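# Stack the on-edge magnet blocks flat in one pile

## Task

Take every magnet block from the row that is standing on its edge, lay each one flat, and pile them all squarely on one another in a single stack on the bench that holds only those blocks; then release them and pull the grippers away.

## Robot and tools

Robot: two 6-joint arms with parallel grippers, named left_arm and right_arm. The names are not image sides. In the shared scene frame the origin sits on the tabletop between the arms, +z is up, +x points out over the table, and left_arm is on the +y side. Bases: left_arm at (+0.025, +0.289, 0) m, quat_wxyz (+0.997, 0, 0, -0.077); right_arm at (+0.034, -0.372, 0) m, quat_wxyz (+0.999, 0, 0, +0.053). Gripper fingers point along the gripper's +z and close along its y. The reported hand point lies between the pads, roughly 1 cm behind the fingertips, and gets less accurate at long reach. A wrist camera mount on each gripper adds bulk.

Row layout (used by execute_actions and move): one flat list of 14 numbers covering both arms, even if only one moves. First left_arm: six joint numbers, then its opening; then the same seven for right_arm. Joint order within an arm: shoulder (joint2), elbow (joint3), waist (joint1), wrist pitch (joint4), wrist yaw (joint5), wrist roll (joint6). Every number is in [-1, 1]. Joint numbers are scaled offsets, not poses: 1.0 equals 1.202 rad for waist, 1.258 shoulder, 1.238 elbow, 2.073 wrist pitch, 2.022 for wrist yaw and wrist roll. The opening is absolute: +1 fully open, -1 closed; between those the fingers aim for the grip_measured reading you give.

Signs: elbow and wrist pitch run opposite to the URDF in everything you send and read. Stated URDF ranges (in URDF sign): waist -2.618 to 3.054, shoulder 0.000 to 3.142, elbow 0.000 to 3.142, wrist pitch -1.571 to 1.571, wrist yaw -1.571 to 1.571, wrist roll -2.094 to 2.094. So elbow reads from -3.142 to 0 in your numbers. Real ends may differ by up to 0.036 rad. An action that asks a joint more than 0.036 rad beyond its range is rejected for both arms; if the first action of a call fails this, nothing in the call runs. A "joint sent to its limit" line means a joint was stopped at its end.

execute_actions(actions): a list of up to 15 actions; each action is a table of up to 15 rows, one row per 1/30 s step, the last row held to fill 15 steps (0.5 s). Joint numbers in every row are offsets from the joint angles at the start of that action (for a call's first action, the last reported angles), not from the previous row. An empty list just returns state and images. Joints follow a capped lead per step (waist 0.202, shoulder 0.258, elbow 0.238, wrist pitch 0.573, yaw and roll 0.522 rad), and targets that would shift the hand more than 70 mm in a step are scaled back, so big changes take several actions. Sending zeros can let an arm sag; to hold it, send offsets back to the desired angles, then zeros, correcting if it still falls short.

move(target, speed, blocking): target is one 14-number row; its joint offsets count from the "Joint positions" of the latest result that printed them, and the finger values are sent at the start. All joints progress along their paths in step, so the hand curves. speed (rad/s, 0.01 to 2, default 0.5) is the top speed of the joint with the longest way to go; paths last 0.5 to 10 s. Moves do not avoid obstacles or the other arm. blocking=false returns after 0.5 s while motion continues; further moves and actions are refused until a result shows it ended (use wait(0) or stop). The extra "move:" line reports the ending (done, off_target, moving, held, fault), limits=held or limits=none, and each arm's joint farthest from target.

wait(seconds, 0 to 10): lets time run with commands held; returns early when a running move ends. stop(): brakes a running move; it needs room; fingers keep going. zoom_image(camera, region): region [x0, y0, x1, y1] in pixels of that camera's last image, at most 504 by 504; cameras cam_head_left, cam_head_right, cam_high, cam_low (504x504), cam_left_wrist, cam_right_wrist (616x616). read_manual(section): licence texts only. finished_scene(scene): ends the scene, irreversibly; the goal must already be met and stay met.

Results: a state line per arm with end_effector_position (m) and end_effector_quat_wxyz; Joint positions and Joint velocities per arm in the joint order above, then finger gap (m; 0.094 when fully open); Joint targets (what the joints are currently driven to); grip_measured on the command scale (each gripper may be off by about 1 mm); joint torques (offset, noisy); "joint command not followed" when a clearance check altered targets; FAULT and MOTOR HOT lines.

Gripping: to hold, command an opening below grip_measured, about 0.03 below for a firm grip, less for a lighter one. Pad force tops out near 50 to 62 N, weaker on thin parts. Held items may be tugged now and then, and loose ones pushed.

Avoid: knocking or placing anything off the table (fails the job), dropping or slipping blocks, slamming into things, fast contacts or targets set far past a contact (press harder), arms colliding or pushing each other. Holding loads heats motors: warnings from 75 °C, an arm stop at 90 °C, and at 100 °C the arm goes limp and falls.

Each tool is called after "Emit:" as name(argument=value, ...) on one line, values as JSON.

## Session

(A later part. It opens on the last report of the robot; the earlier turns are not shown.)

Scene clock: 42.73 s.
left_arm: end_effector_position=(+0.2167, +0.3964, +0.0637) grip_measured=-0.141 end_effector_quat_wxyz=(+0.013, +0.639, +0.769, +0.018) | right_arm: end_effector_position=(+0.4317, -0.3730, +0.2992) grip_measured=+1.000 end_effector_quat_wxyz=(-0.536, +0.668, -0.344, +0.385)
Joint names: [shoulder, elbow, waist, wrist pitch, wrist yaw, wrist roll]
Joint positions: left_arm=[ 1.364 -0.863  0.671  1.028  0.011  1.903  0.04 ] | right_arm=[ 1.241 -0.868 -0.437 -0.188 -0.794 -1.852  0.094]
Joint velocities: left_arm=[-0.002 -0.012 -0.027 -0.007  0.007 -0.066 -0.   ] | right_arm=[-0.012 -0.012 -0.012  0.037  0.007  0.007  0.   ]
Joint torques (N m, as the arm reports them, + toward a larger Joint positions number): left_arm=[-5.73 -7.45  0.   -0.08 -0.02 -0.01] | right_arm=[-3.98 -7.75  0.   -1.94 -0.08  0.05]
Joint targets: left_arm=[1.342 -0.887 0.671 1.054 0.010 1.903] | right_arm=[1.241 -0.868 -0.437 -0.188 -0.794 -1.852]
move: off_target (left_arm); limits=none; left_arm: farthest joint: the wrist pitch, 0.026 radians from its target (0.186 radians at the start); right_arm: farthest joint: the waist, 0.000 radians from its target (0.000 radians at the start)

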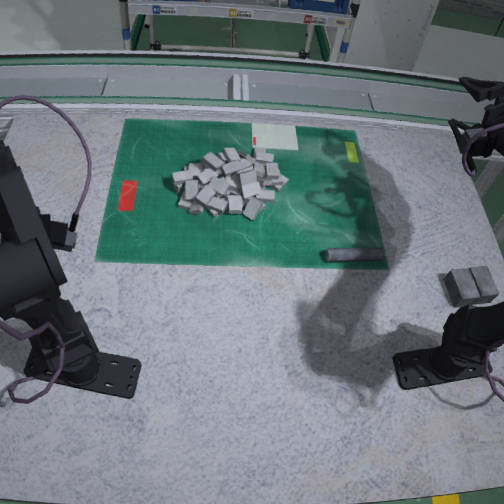

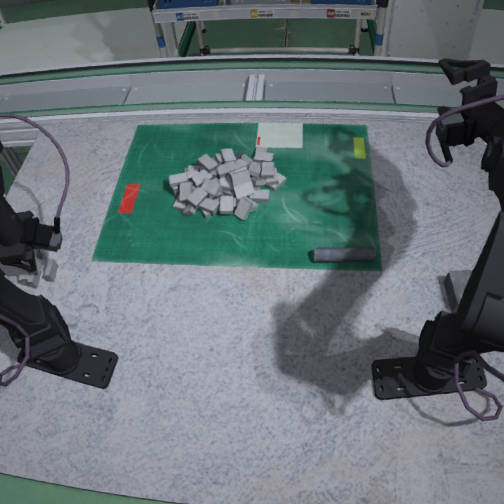

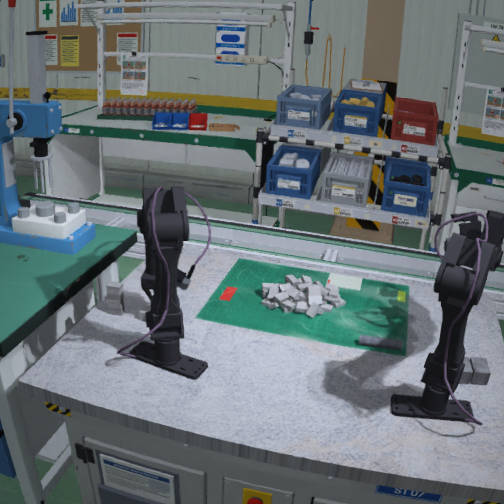

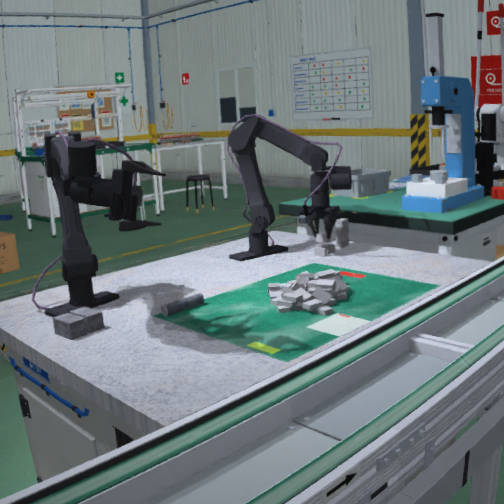

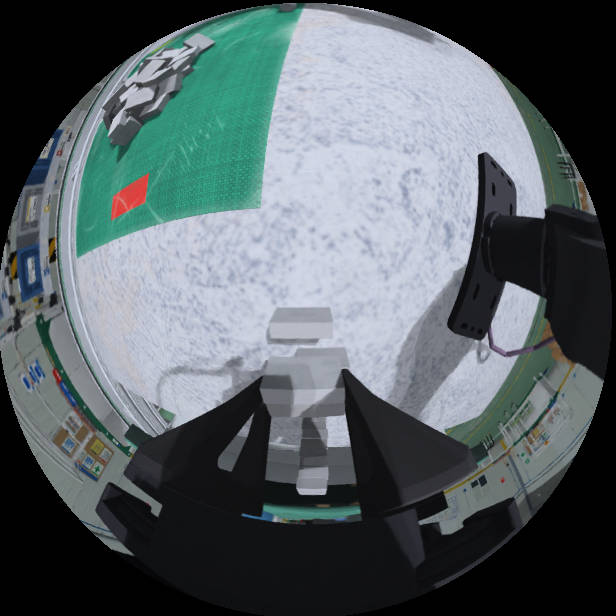

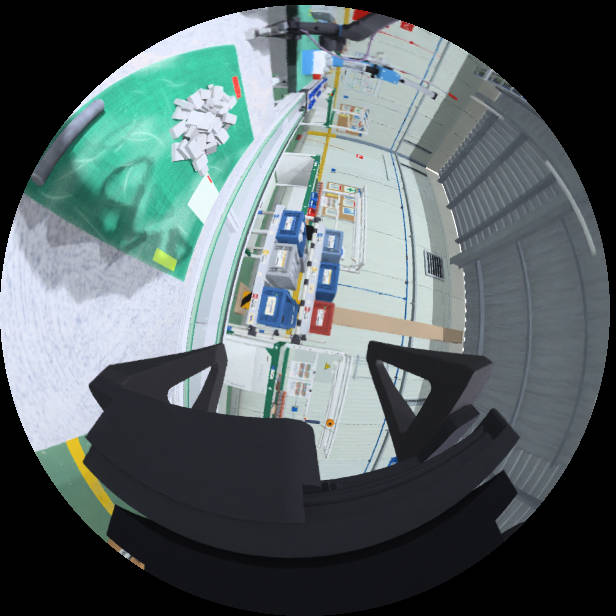

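Emit:
move(target=[-0.03,-0.03,-0.62,0.03,0,-0.47,-0.3,0,0,0,0,0,0,1], speed=0.9)

Emit:
move(target=[0,0,-0.61,0,0,-0.473,-0.3,0,0,0,0,0,0,1], speed=0.9)

Scene clock: 56.70 s.
left_arm: end_effector_position=(+0.2339, +0.2411, +0.0689) grip_measured=-0.141 end_effector_quat_wxyz=(+0.015, +0.556, +0.831, +0.001) | right_arm: end_effector_position=(+0.4317, -0.3730, +0.2992) grip_measured=+1.000 end_effector_quat_wxyz=(-0.536, +0.668, -0.344, +0.385)
Joint names: [shoulder, elbow, waist, wrist pitch, wrist yaw, wrist roll]
Joint positions: left_arm=[ 1.351 -0.874 -0.067  1.067  0.009  0.958  0.04 ] | right_arm=[ 1.241 -0.868 -0.437 -0.188 -0.794 -1.852  0.094]
Joint velocities: left_arm=[-0.002  0.007 -0.002 -0.022  0.051 -0.037  0.001] | right_arm=[ 0.007  0.002 -0.017 -0.007 -0.022 -0.007  0.   ]
Joint torques (N m, as the arm reports them, + toward a larger Joint positions number): left_arm=[-5.8  -7.54 -0.64 -0.07  0.04 -0.03] | right_arm=[-4.01 -7.8  -0.03 -1.93 -0.08  0.02]
Joint targets: left_arm=[1.326 -0.900 -0.074 1.090 0.011 0.952] | right_arm=[1.241 -0.868 -0.437 -0.188 -0.794 -1.852]
move: off_target (left_arm); limits=none; left_arm: farthest joint: the elbow, 0.026 radians from its target (0.037 radians at the start); right_arm: farthest joint: the waist, 0.000 radians from its target (0.000 radians at the start)

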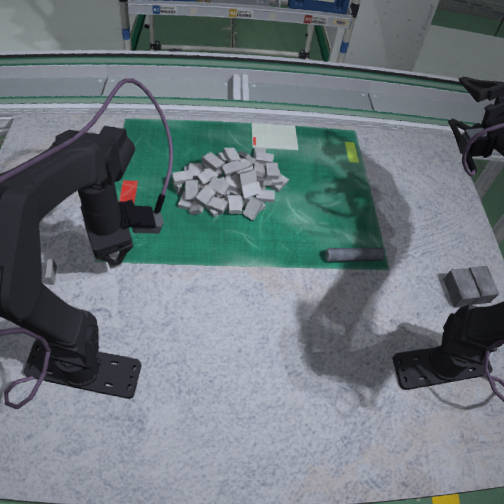

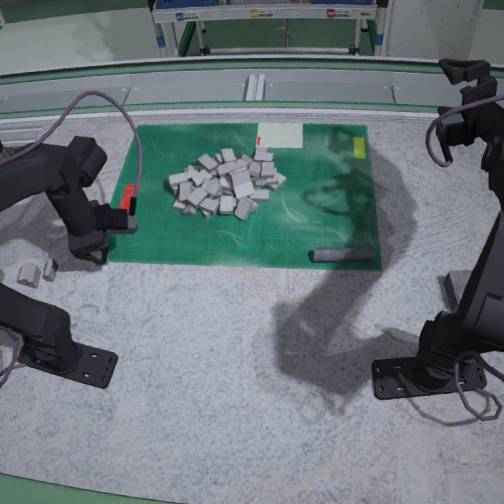

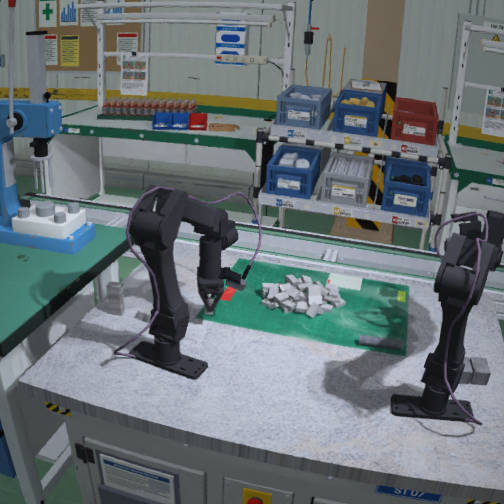

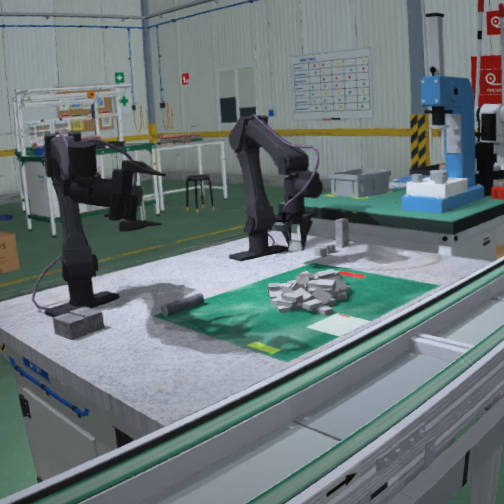

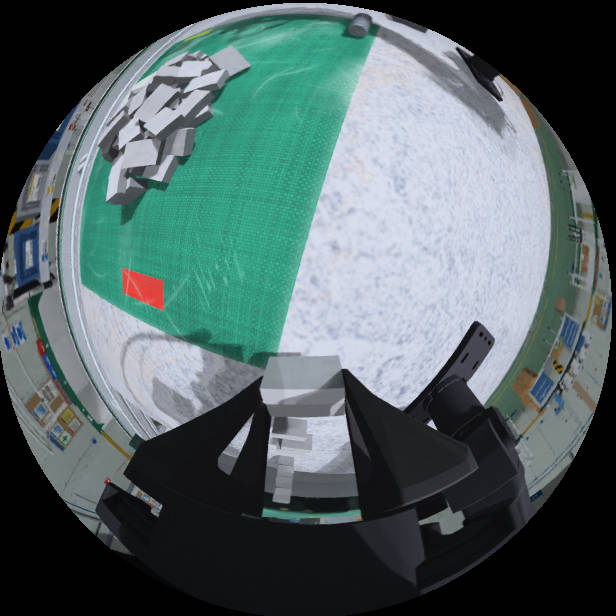

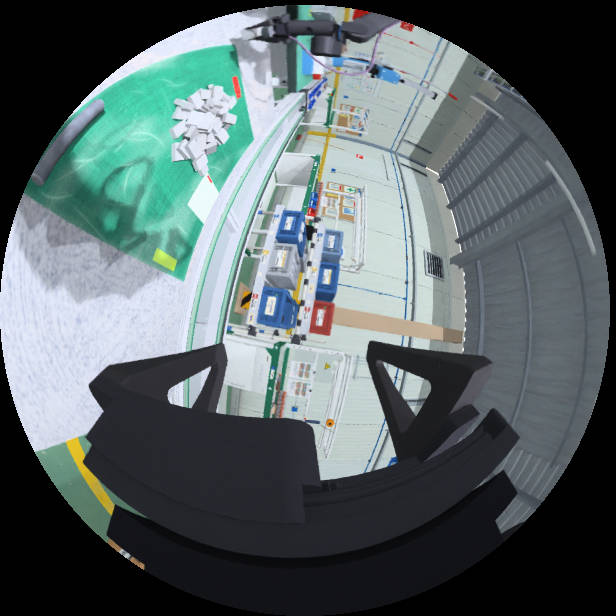

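Scene clock: 58.70 s.
left_arm: end_effector_position=(+0.1498, +0.1145, +0.0689) grip_measured=-0.141 end_effector_quat_wxyz=(+0.010, +0.459, +0.888, -0.010) | right_arm: end_effector_position=(+0.4317, -0.3730, +0.2992) grip_measured=+1.000 end_effector_quat_wxyz=(-0.536, +0.668, -0.344, +0.385)
Joint names: [shoulder, elbow, waist, wrist pitch, wrist yaw, wrist roll]
Joint positions: left_arm=[ 1.351 -0.874 -0.792  1.067  0.009  0.007  0.04 ] | right_arm=[ 1.241 -0.868 -0.437 -0.188 -0.794 -1.852  0.094]
Joint velocities: left_arm=[ 0.002  0.002 -0.017  0.037  0.007  0.037 -0.001] | right_arm=[-0.012 -0.017 -0.007  0.125  0.022  0.037  0.   ]
Joint torques (N m, as the arm reports them, + toward a larger Joint positions number): left_arm=[-3.89 -5.7  -0.63 -0.33  0.02 -0.04] | right_arm=[-4.   -7.78 -0.01 -1.93 -0.08  0.03]
Joint targets: left_arm=[1.351 -0.874 -0.800 1.067 0.009 0.001] | right_arm=[1.241 -0.868 -0.437 -0.188 -0.794 -1.852]
move: done; limits=none; left_arm: farthest joint: the waist, 0.008 radians from its target (0.734 radians at the start); right_arm: farthest joint: the waist, 0.000 radians from its target (0.000 radians at the start)

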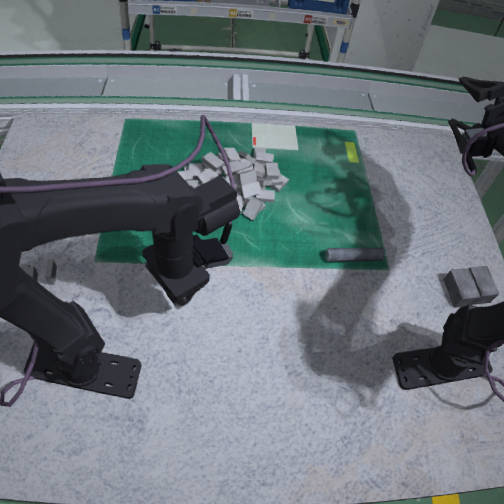

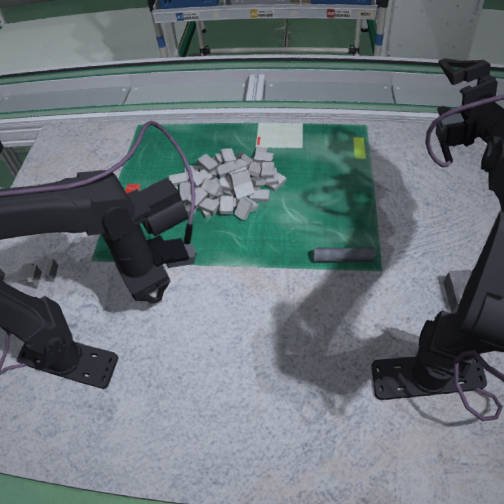

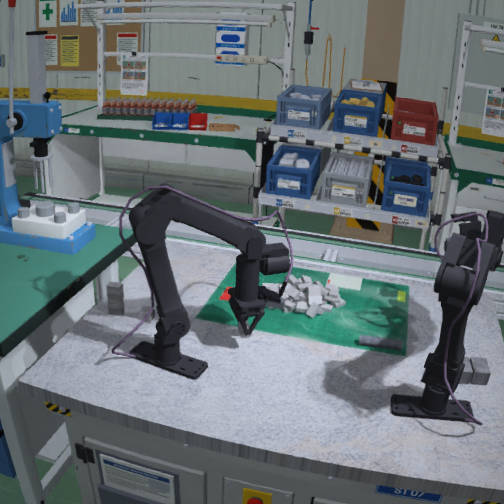

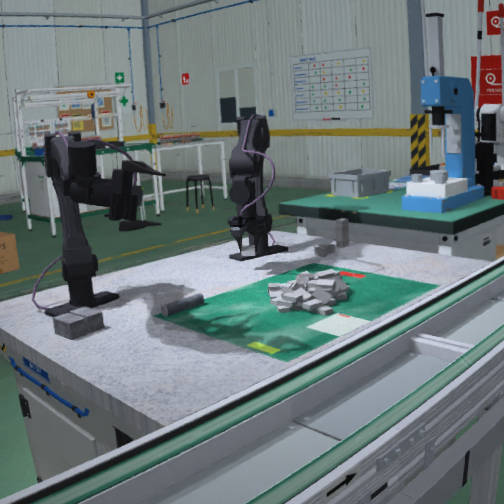

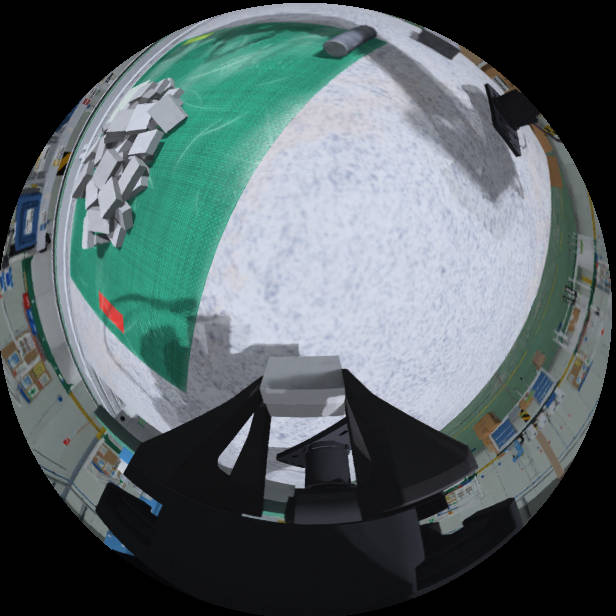

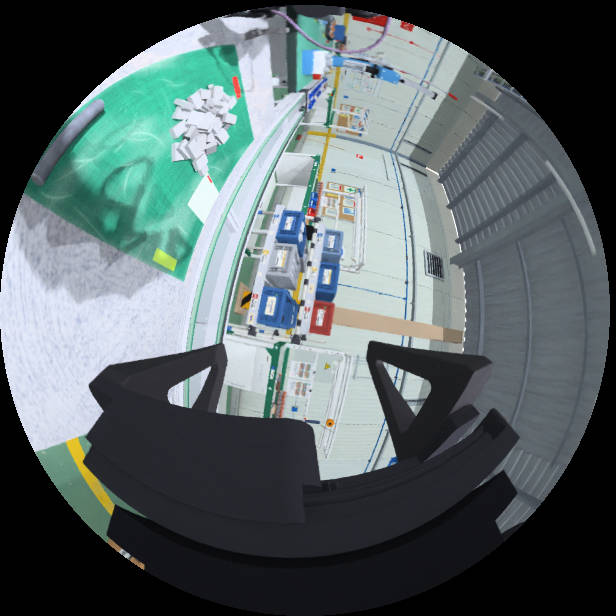

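Emit:
move(target=[0.085,0.107,0,-0.102,0,0,-0.3,0,0,0,0,0,0,1], speed=0.2)

Emit:
move(target=[0,0,0,0,0,0,0.5,0,0,0,0,0,0,1])

Emit:
move(target=[0.412,-0.375,0,0.229,0,0,0.5,0,0,0,0,0,0,1])

Scene clock: 65.30 s.
left_arm: end_effector_position=(+0.1474, +0.1179, +0.0208) grip_measured=-0.141 end_effector_quat_wxyz=(-0.009, +0.459, +0.889, -0.000) | right_arm: end_effector_position=(+0.4317, -0.3730, +0.2992) grip_measured=+1.000 end_effector_quat_wxyz=(-0.536, +0.668, -0.344, +0.385)
Joint names: [shoulder, elbow, waist, wrist pitch, wrist yaw, wrist roll]
Joint positions: left_arm=[ 1.45  -0.752 -0.792  0.889  0.009  0.006  0.04 ] | right_arm=[ 1.241 -0.868 -0.437 -0.188 -0.794 -1.852  0.094]
Joint velocities: left_arm=[ 0.007 -0.002  0.007  0.022  0.022 -0.081 -0.001] | right_arm=[-0.012  0.007 -0.007  0.095  0.022 -0.037  0.   ]
Joint torques (N m, as the arm reports them, + toward a larger Joint positions number): left_arm=[-3.74 -4.61 -0.02 -0.64  0.01 -0.02] | right_arm=[-3.95 -7.73  0.05 -1.95 -0.08  0.04]
Joint targets: left_arm=[1.458 -0.742 -0.792 0.855 0.009 0.007] | right_arm=[1.241 -0.868 -0.437 -0.188 -0.794 -1.852]
move: off_target (left_arm); limits=none; left_arm: farthest joint: the wrist pitch, 0.034 radians from its target (0.211 radians at the start); right_arm: farthest joint: the waist, 0.000 radians from its target (0.000 radians at the start)

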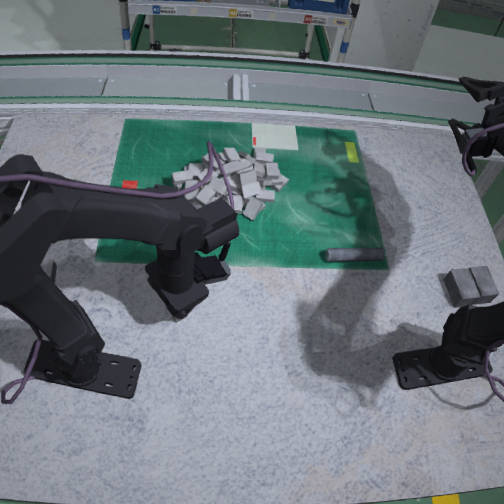

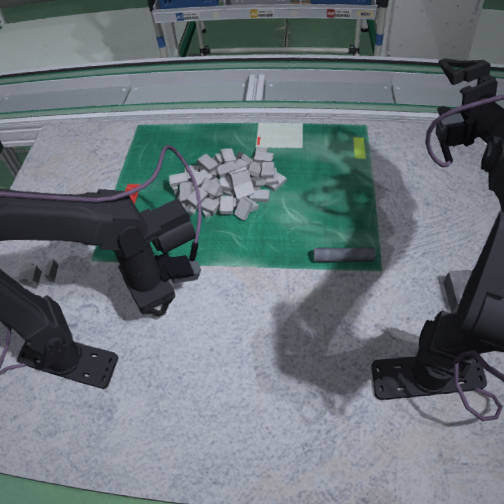

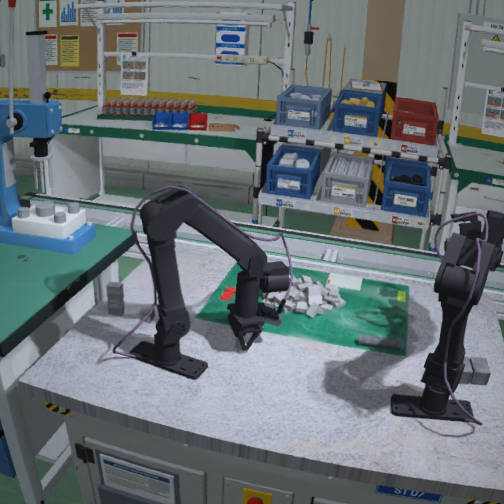

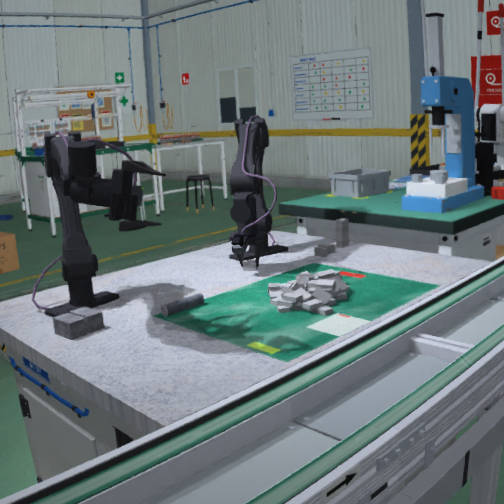

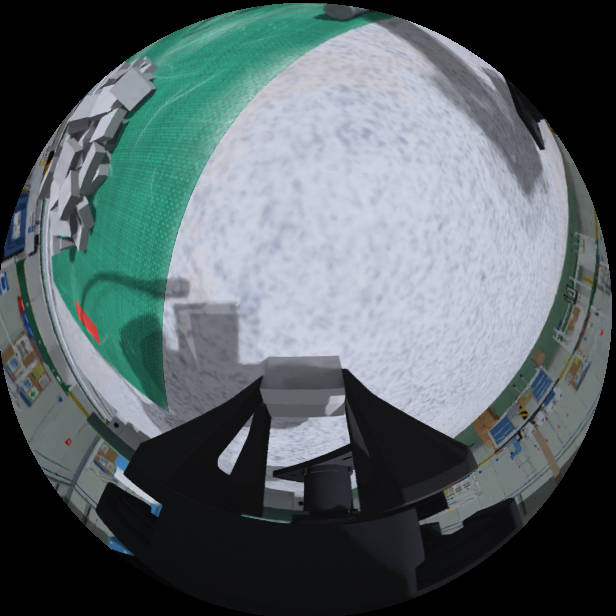

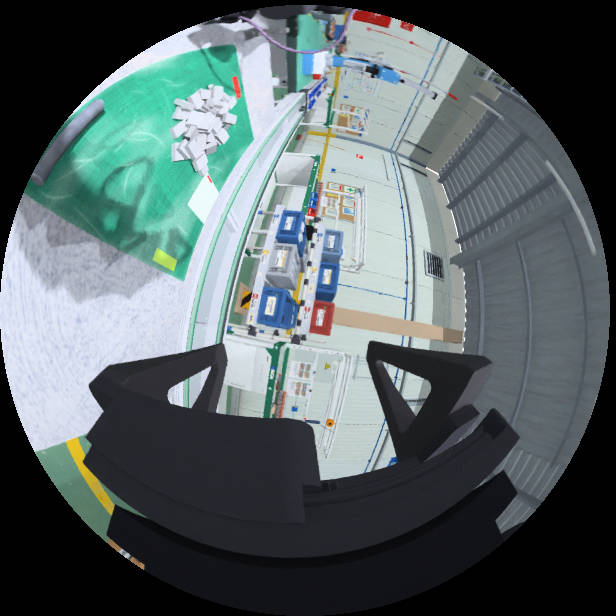

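Scene clock: 65.80 s.
left_arm: end_effector_position=(+0.1474, +0.1179, +0.0208) grip_measured=+0.498 end_effector_quat_wxyz=(-0.009, +0.459, +0.889, -0.000) | right_arm: end_effector_position=(+0.4317, -0.3730, +0.2992) grip_measured=+1.000 end_effector_quat_wxyz=(-0.536, +0.668, -0.344, +0.385)
Joint names: [shoulder, elbow, waist, wrist pitch, wrist yaw, wrist roll]
Joint positions: left_arm=[ 1.45  -0.752 -0.792  0.889  0.009  0.006  0.07 ] | right_arm=[ 1.241 -0.868 -0.437 -0.188 -0.794 -1.852  0.094]
Joint velocities: left_arm=[ 0.002  0.007 -0.002 -0.022 -0.022  0.037 -0.   ] | right_arm=[-0.007 -0.017  0.007  0.037  0.007  0.022  0.   ]
Joint torques (N m, as the arm reports them, + toward a larger Joint positions number): left_arm=[-4.35 -5.25 -0.04 -0.23 -0.01  0.01] | right_arm=[-3.99 -7.76  0.03 -1.92 -0.09  0.04]
Joint targets: left_arm=[1.450 -0.752 -0.792 0.889 0.009 0.006] | right_arm=[1.241 -0.868 -0.437 -0.188 -0.794 -1.852]
move: done; limits=none; left_arm: farthest joint: the waist, 0.000 radians from its target (0.000 radians at the start); right_arm: farthest joint: the waist, 0.000 radians from its target (0.000 radians at the start)

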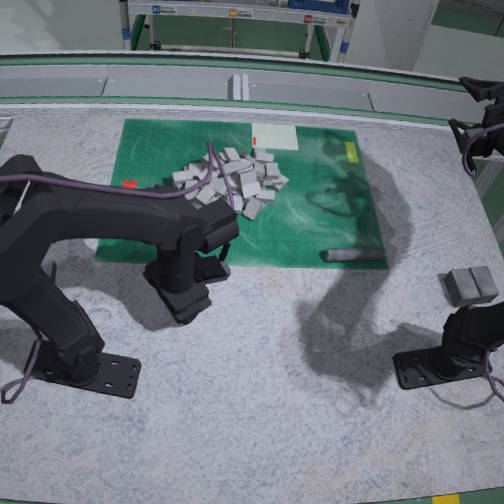

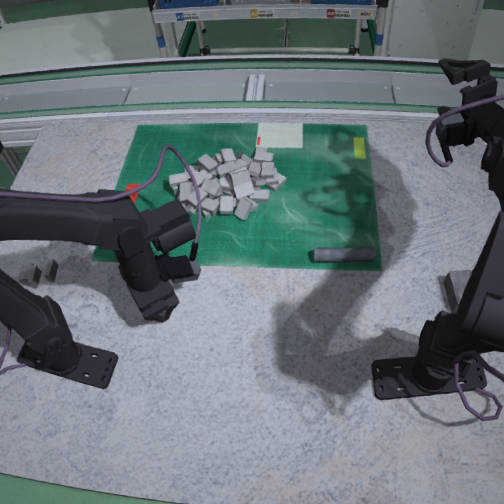

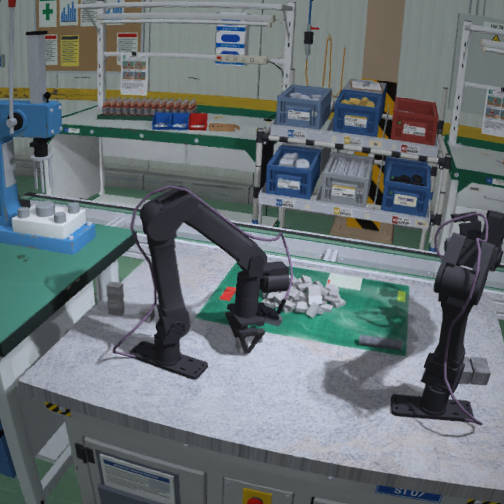

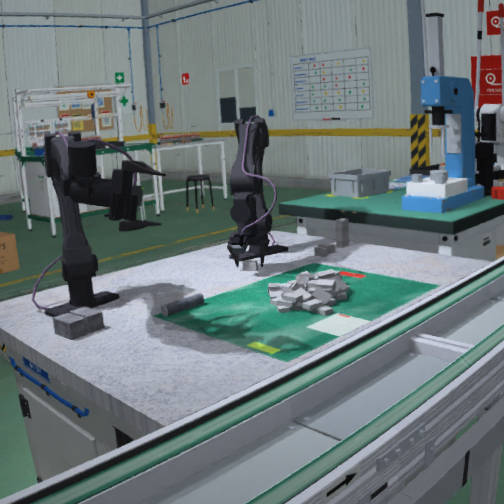

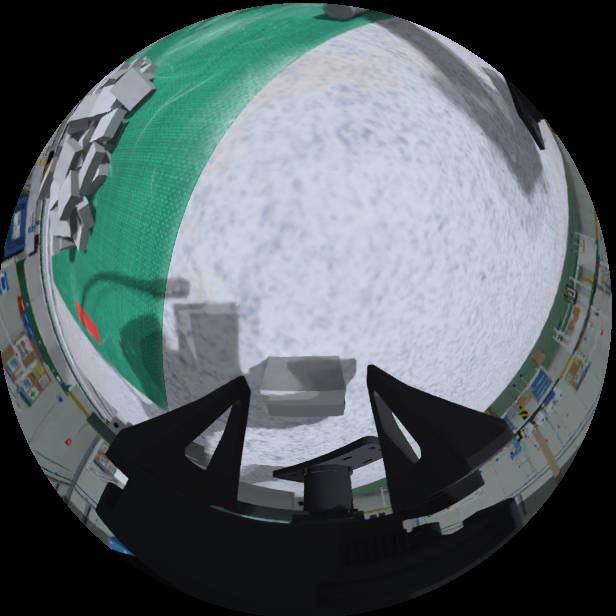

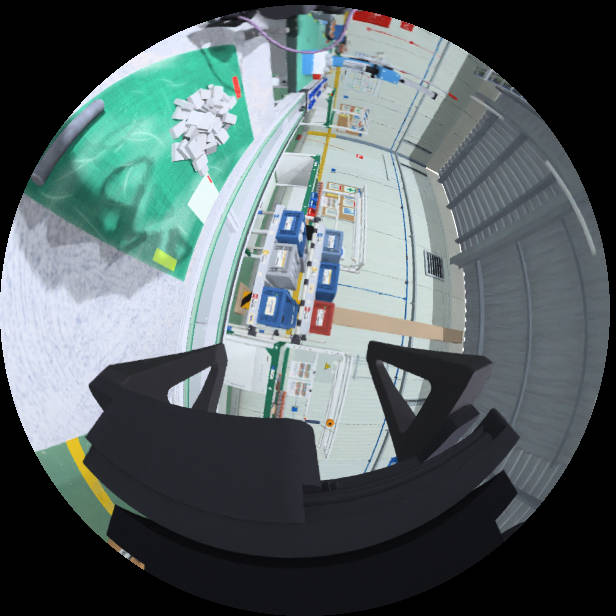

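Scene clock: 67.63 s.
left_arm: end_effector_position=(+0.1471, +0.1183, +0.0234) grip_measured=+0.498 end_effector_quat_wxyz=(-0.242, +0.441, +0.856, +0.118) | right_arm: end_effector_position=(+0.4317, -0.3730, +0.2992) grip_measured=+1.000 end_effector_quat_wxyz=(-0.536, +0.668, -0.344, +0.385)
Joint names: [shoulder, elbow, waist, wrist pitch, wrist yaw, wrist roll]
Joint positions: left_arm=[ 1.961 -1.194 -0.792  1.348  0.009  0.006  0.07 ] | right_arm=[ 1.241 -0.868 -0.437 -0.188 -0.794 -1.852  0.094]
Joint velocities: left_arm=[-0.012  0.002 -0.002  0.066 -0.037  0.007 -0.001] | right_arm=[-0.012 -0.002  0.002 -0.037  0.022 -0.037  0.   ]
Joint torques (N m, as the arm reports them, + toward a larger Joint positions number): left_arm=[-7.86 -5.87 -0.03  1.1   0.   -0.01] | right_arm=[-4.05 -7.78  0.02 -1.92 -0.09  0.04]
Joint targets: left_arm=[1.968 -1.216 -0.792 1.364 0.009 0.006] | right_arm=[1.241 -0.868 -0.437 -0.188 -0.794 -1.852]
move: off_target (left_arm); limits=none; left_arm: farthest joint: the elbow, 0.022 radians from its target (0.464 radians at the start); right_arm: farthest joint: the waist, 0.000 radians from its target (0.000 radians at the start)

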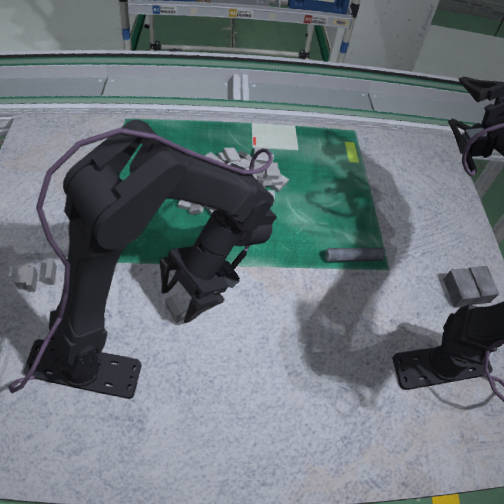

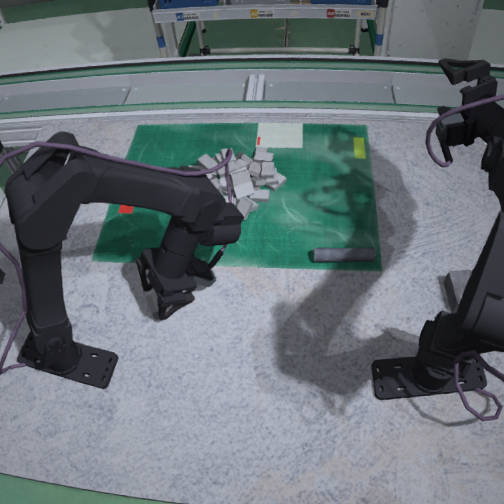

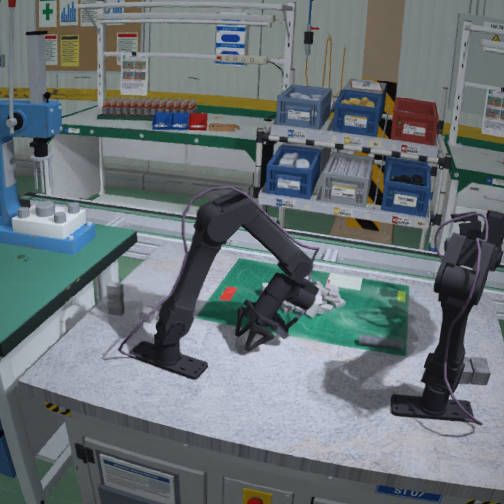

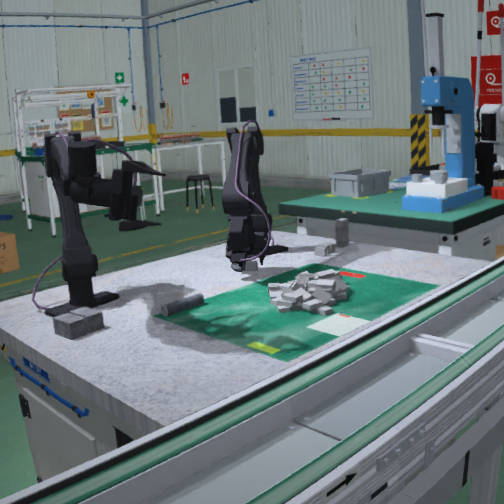

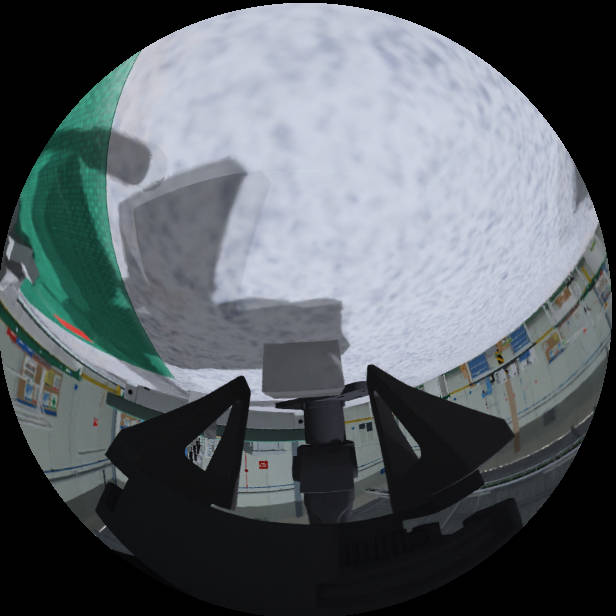

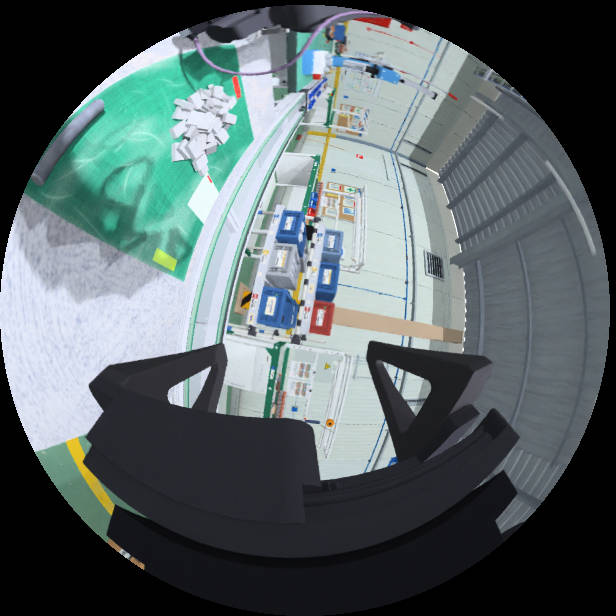

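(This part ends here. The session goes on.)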